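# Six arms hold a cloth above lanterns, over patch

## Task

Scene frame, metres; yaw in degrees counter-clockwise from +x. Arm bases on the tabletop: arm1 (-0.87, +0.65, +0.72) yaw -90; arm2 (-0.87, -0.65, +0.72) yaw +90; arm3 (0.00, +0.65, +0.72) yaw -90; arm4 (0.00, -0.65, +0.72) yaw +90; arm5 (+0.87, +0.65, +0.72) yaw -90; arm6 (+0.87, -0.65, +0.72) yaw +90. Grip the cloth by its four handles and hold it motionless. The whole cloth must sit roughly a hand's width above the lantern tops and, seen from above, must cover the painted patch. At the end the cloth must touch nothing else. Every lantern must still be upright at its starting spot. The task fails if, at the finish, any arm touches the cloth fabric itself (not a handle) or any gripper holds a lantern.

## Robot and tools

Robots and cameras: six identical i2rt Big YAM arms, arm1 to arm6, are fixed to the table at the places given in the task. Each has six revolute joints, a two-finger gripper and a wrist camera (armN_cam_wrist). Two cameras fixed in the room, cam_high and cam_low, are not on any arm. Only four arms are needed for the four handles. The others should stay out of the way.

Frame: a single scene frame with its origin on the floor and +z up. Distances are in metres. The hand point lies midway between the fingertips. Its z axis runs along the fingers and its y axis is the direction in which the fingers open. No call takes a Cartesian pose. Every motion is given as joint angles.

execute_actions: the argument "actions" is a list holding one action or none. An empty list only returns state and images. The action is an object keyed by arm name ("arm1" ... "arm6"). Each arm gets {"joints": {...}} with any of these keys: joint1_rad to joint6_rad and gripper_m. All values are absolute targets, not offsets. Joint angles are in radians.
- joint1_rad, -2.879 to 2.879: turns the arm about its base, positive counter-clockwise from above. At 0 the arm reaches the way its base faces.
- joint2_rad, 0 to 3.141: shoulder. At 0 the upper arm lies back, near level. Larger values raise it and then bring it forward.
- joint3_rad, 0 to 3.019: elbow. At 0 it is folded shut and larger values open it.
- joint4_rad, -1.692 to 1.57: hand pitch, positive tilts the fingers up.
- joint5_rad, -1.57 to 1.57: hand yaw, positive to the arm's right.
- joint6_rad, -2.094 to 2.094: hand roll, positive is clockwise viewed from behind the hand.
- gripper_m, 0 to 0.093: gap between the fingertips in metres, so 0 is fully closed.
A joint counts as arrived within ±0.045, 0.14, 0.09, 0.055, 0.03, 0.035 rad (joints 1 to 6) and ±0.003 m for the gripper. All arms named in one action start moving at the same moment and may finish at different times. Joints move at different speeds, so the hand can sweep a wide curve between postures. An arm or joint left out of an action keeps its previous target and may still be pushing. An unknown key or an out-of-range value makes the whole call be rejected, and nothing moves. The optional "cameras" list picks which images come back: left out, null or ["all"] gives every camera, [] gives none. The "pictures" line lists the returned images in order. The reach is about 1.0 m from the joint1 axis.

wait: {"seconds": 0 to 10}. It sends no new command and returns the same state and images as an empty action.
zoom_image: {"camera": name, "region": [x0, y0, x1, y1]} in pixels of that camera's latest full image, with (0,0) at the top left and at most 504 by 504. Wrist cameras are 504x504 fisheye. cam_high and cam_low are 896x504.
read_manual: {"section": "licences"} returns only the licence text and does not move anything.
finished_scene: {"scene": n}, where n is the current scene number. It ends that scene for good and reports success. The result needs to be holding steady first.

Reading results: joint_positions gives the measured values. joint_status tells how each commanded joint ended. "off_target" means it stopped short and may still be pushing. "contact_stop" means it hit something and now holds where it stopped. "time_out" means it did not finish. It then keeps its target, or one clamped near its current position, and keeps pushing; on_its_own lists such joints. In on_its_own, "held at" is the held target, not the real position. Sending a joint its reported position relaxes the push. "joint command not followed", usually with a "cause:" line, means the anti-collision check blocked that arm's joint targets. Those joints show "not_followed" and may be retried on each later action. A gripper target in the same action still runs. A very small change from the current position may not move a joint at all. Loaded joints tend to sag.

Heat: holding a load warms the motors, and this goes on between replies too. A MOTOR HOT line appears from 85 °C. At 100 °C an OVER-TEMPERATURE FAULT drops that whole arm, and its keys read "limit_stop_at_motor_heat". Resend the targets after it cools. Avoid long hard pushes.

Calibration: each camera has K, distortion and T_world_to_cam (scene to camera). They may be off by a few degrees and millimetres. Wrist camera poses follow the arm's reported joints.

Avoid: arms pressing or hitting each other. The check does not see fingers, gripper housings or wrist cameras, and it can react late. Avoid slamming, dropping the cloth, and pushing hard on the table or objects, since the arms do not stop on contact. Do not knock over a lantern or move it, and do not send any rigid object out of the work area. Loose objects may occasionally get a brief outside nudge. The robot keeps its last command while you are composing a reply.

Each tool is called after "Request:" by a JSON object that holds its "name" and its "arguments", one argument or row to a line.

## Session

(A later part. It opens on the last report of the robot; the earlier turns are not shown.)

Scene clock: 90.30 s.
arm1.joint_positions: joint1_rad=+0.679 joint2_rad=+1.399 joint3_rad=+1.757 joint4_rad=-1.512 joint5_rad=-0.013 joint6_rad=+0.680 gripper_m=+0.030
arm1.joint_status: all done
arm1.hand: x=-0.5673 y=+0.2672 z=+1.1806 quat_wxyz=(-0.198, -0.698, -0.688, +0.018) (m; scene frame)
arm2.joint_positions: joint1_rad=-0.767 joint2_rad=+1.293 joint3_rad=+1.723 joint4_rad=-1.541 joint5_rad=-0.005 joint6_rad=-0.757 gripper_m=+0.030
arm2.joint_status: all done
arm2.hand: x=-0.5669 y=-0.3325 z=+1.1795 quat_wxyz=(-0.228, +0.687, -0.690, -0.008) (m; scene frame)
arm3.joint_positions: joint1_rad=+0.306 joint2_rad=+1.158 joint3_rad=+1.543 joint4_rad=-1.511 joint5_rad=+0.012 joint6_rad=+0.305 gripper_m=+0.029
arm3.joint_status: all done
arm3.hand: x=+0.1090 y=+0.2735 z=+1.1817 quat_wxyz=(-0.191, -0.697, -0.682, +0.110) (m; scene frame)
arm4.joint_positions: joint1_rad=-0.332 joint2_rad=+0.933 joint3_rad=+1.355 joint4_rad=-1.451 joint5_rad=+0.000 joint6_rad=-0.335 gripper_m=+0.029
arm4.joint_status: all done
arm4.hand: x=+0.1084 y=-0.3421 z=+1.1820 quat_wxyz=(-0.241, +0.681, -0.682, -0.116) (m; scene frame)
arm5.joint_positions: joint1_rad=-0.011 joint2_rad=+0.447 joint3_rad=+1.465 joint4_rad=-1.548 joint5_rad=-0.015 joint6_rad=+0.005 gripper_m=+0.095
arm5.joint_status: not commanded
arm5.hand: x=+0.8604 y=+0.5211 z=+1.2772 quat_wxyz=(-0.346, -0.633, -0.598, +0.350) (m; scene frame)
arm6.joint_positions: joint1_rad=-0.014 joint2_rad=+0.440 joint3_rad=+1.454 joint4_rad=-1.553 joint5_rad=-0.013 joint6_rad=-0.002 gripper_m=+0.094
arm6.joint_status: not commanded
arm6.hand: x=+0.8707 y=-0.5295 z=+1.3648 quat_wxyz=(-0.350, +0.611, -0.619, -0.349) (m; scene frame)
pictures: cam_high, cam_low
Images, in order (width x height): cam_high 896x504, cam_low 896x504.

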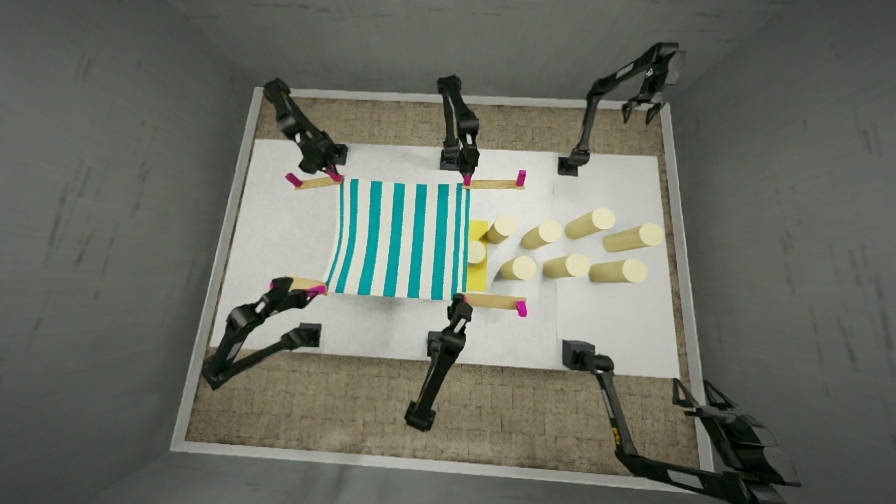

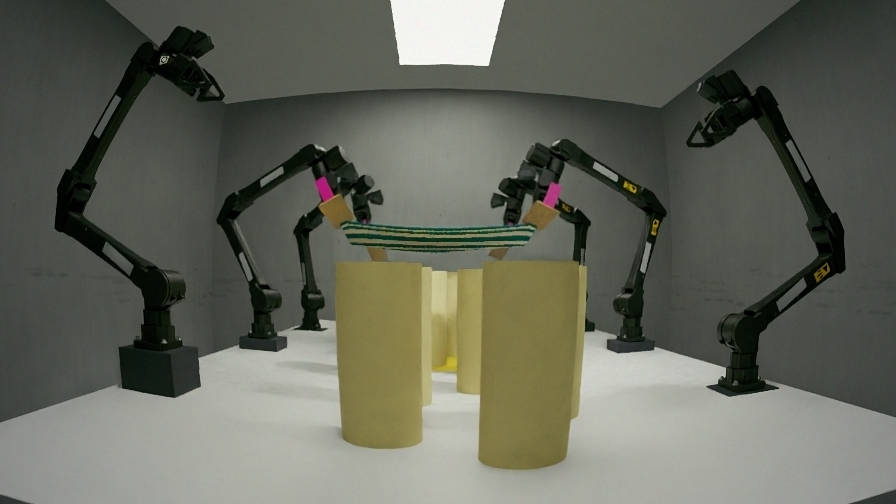

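Request:
{"name": "execute_actions", "arguments": {
  "actions": [
    {"arm1":{"joints":{"joint1_rad":0.902,"joint2_rad":1.698,"joint3_rad":2.18,"joint4_rad":-1.5,"joint6_rad":0.915}},"arm2":{"joints":{"joint1_rad":-1.038,"joint2_rad":1.597,"joint3_rad":2.112,"joint4_rad":-1.528,"joint6_rad":-1.04}},"arm3":{"joints":{"joint1_rad":0.725,"joint2_rad":1.46,"joint3_rad":1.908,"joint4_rad":-1.505,"joint6_rad":0.735}},"arm4":{"joints":{"joint1_rad":-0.85,"joint2_rad":1.19,"joint3_rad":1.585,"joint4_rad":-1.457,"joint6_rad":-0.855}}}
  ],
  "cameras": ["cam_high","cam_low"]
}}

Request:
{"name": "zoom_image", "arguments": {
  "camera": "cam_low",
  "region": [300, 140, 600, 300]
}}

Request:
{"name": "zoom_image", "arguments": {
  "camera": "cam_high",
  "region": [320, 150, 600, 330]
}}

Scene clock: 105.07 s.
arm1.joint_positions: joint1_rad=+0.909 joint2_rad=+1.738 joint3_rad=+2.128 joint4_rad=-1.481 joint5_rad=-0.014 joint6_rad=+0.909 gripper_m=+0.030
arm1.joint_status: all done
arm1.hand: x=-0.3819 y=+0.2588 z=+1.1735 quat_wxyz=(-0.227, -0.693, -0.683, -0.033) (m; scene frame)
arm2.joint_positions: joint1_rad=-1.036 joint2_rad=+1.629 joint3_rad=+2.053 joint4_rad=-1.520 joint5_rad=-0.011 joint6_rad=-1.030 gripper_m=+0.030
arm2.joint_status: all done
arm2.hand: x=-0.3798 y=-0.3560 z=+1.1702 quat_wxyz=(-0.230, +0.687, -0.687, +0.052) (m; scene frame)
arm3.joint_positions: joint1_rad=+0.706 joint2_rad=+1.490 joint3_rad=+1.834 joint4_rad=-1.511 joint5_rad=+0.027 joint6_rad=+0.717 gripper_m=+0.029
arm3.joint_status: all done
arm3.hand: x=+0.3232 y=+0.2482 z=+1.1717 quat_wxyz=(-0.198, -0.705, -0.680, +0.032) (m; scene frame)
arm4.joint_positions: joint1_rad=-0.831 joint2_rad=+1.212 joint3_rad=+1.537 joint4_rad=-1.461 joint5_rad=-0.014 joint6_rad=-0.837 gripper_m=+0.029
arm4.joint_status: all done
arm4.hand: x=+0.3089 y=-0.3683 z=+1.1692 quat_wxyz=(-0.216, +0.692, -0.689, +0.004) (m; scene frame)
arm5.joint_positions: joint1_rad=-0.011 joint2_rad=+0.447 joint3_rad=+1.465 joint4_rad=-1.548 joint5_rad=-0.015 joint6_rad=+0.005 gripper_m=+0.095
arm5.joint_status: not commanded
arm5.hand: x=+0.8604 y=+0.5211 z=+1.2772 quat_wxyz=(-0.346, -0.633, -0.598, +0.350) (m; scene frame)
arm6.joint_positions: joint1_rad=-0.014 joint2_rad=+0.440 joint3_rad=+1.454 joint4_rad=-1.553 joint5_rad=-0.013 joint6_rad=-0.002 gripper_m=+0.094
arm6.joint_status: not commanded
arm6.hand: x=+0.8707 y=-0.5295 z=+1.3648 quat_wxyz=(-0.350, +0.611, -0.619, -0.349) (m; scene frame)
pictures: cam_high, cam_low
Images, in order (width x height): cam_high 896x504, cam_low 896x504.

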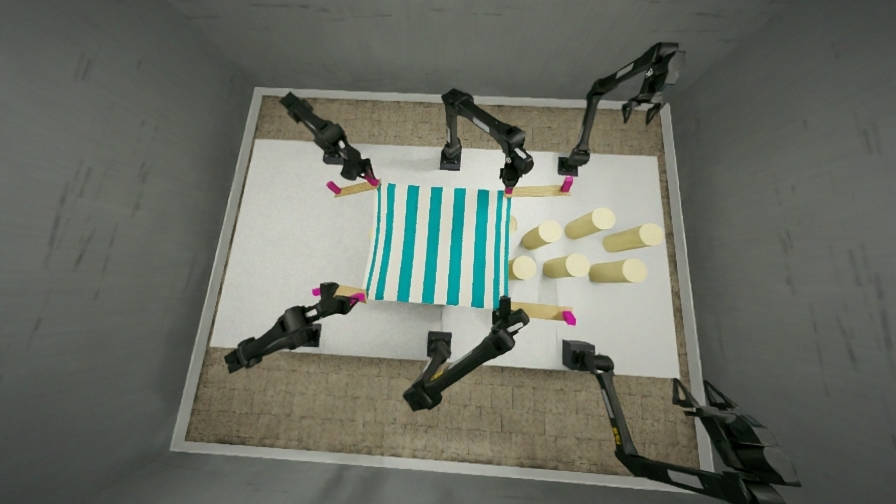

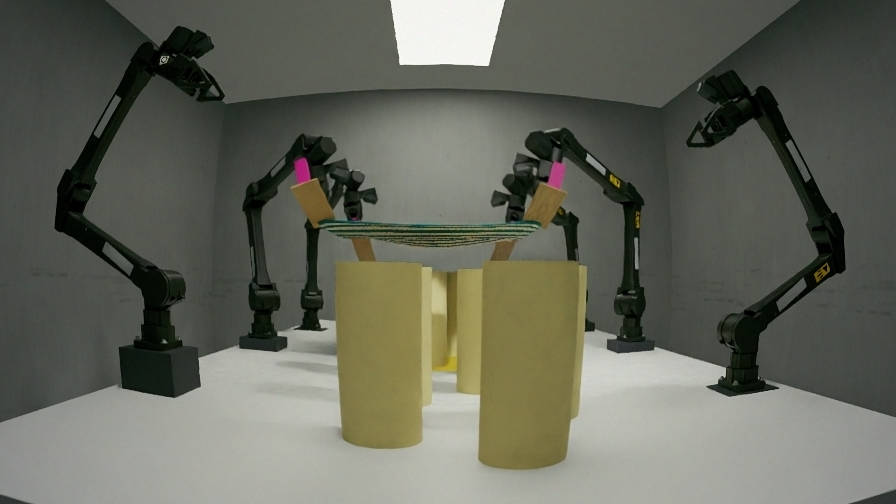

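Region (300, 140, 600, 300) of cam_low's 896x504 image, scaled by 1.680, with more detail than that image has; it fills the top 269 rows of this view, and the rest is white.

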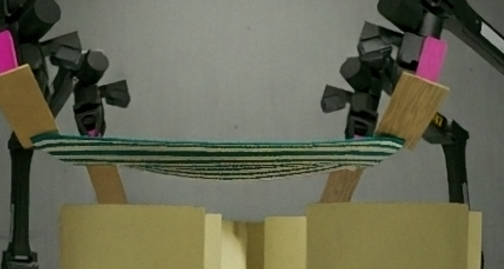

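Region (320, 150, 600, 330) of cam_high's 896x504 image, scaled by 1.800, with more detail than that image has; it fills the top 324 rows of this view, and the rest is white.

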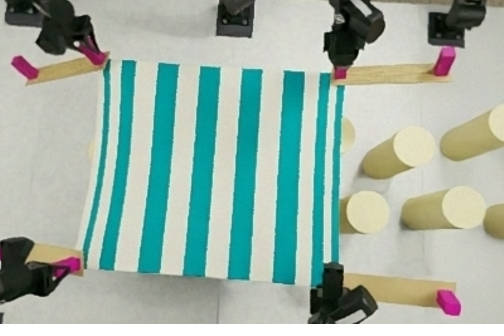

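Request:
{"name": "finished_scene", "arguments": {
  "scene": 2
}}

The scene is finished: the task was done.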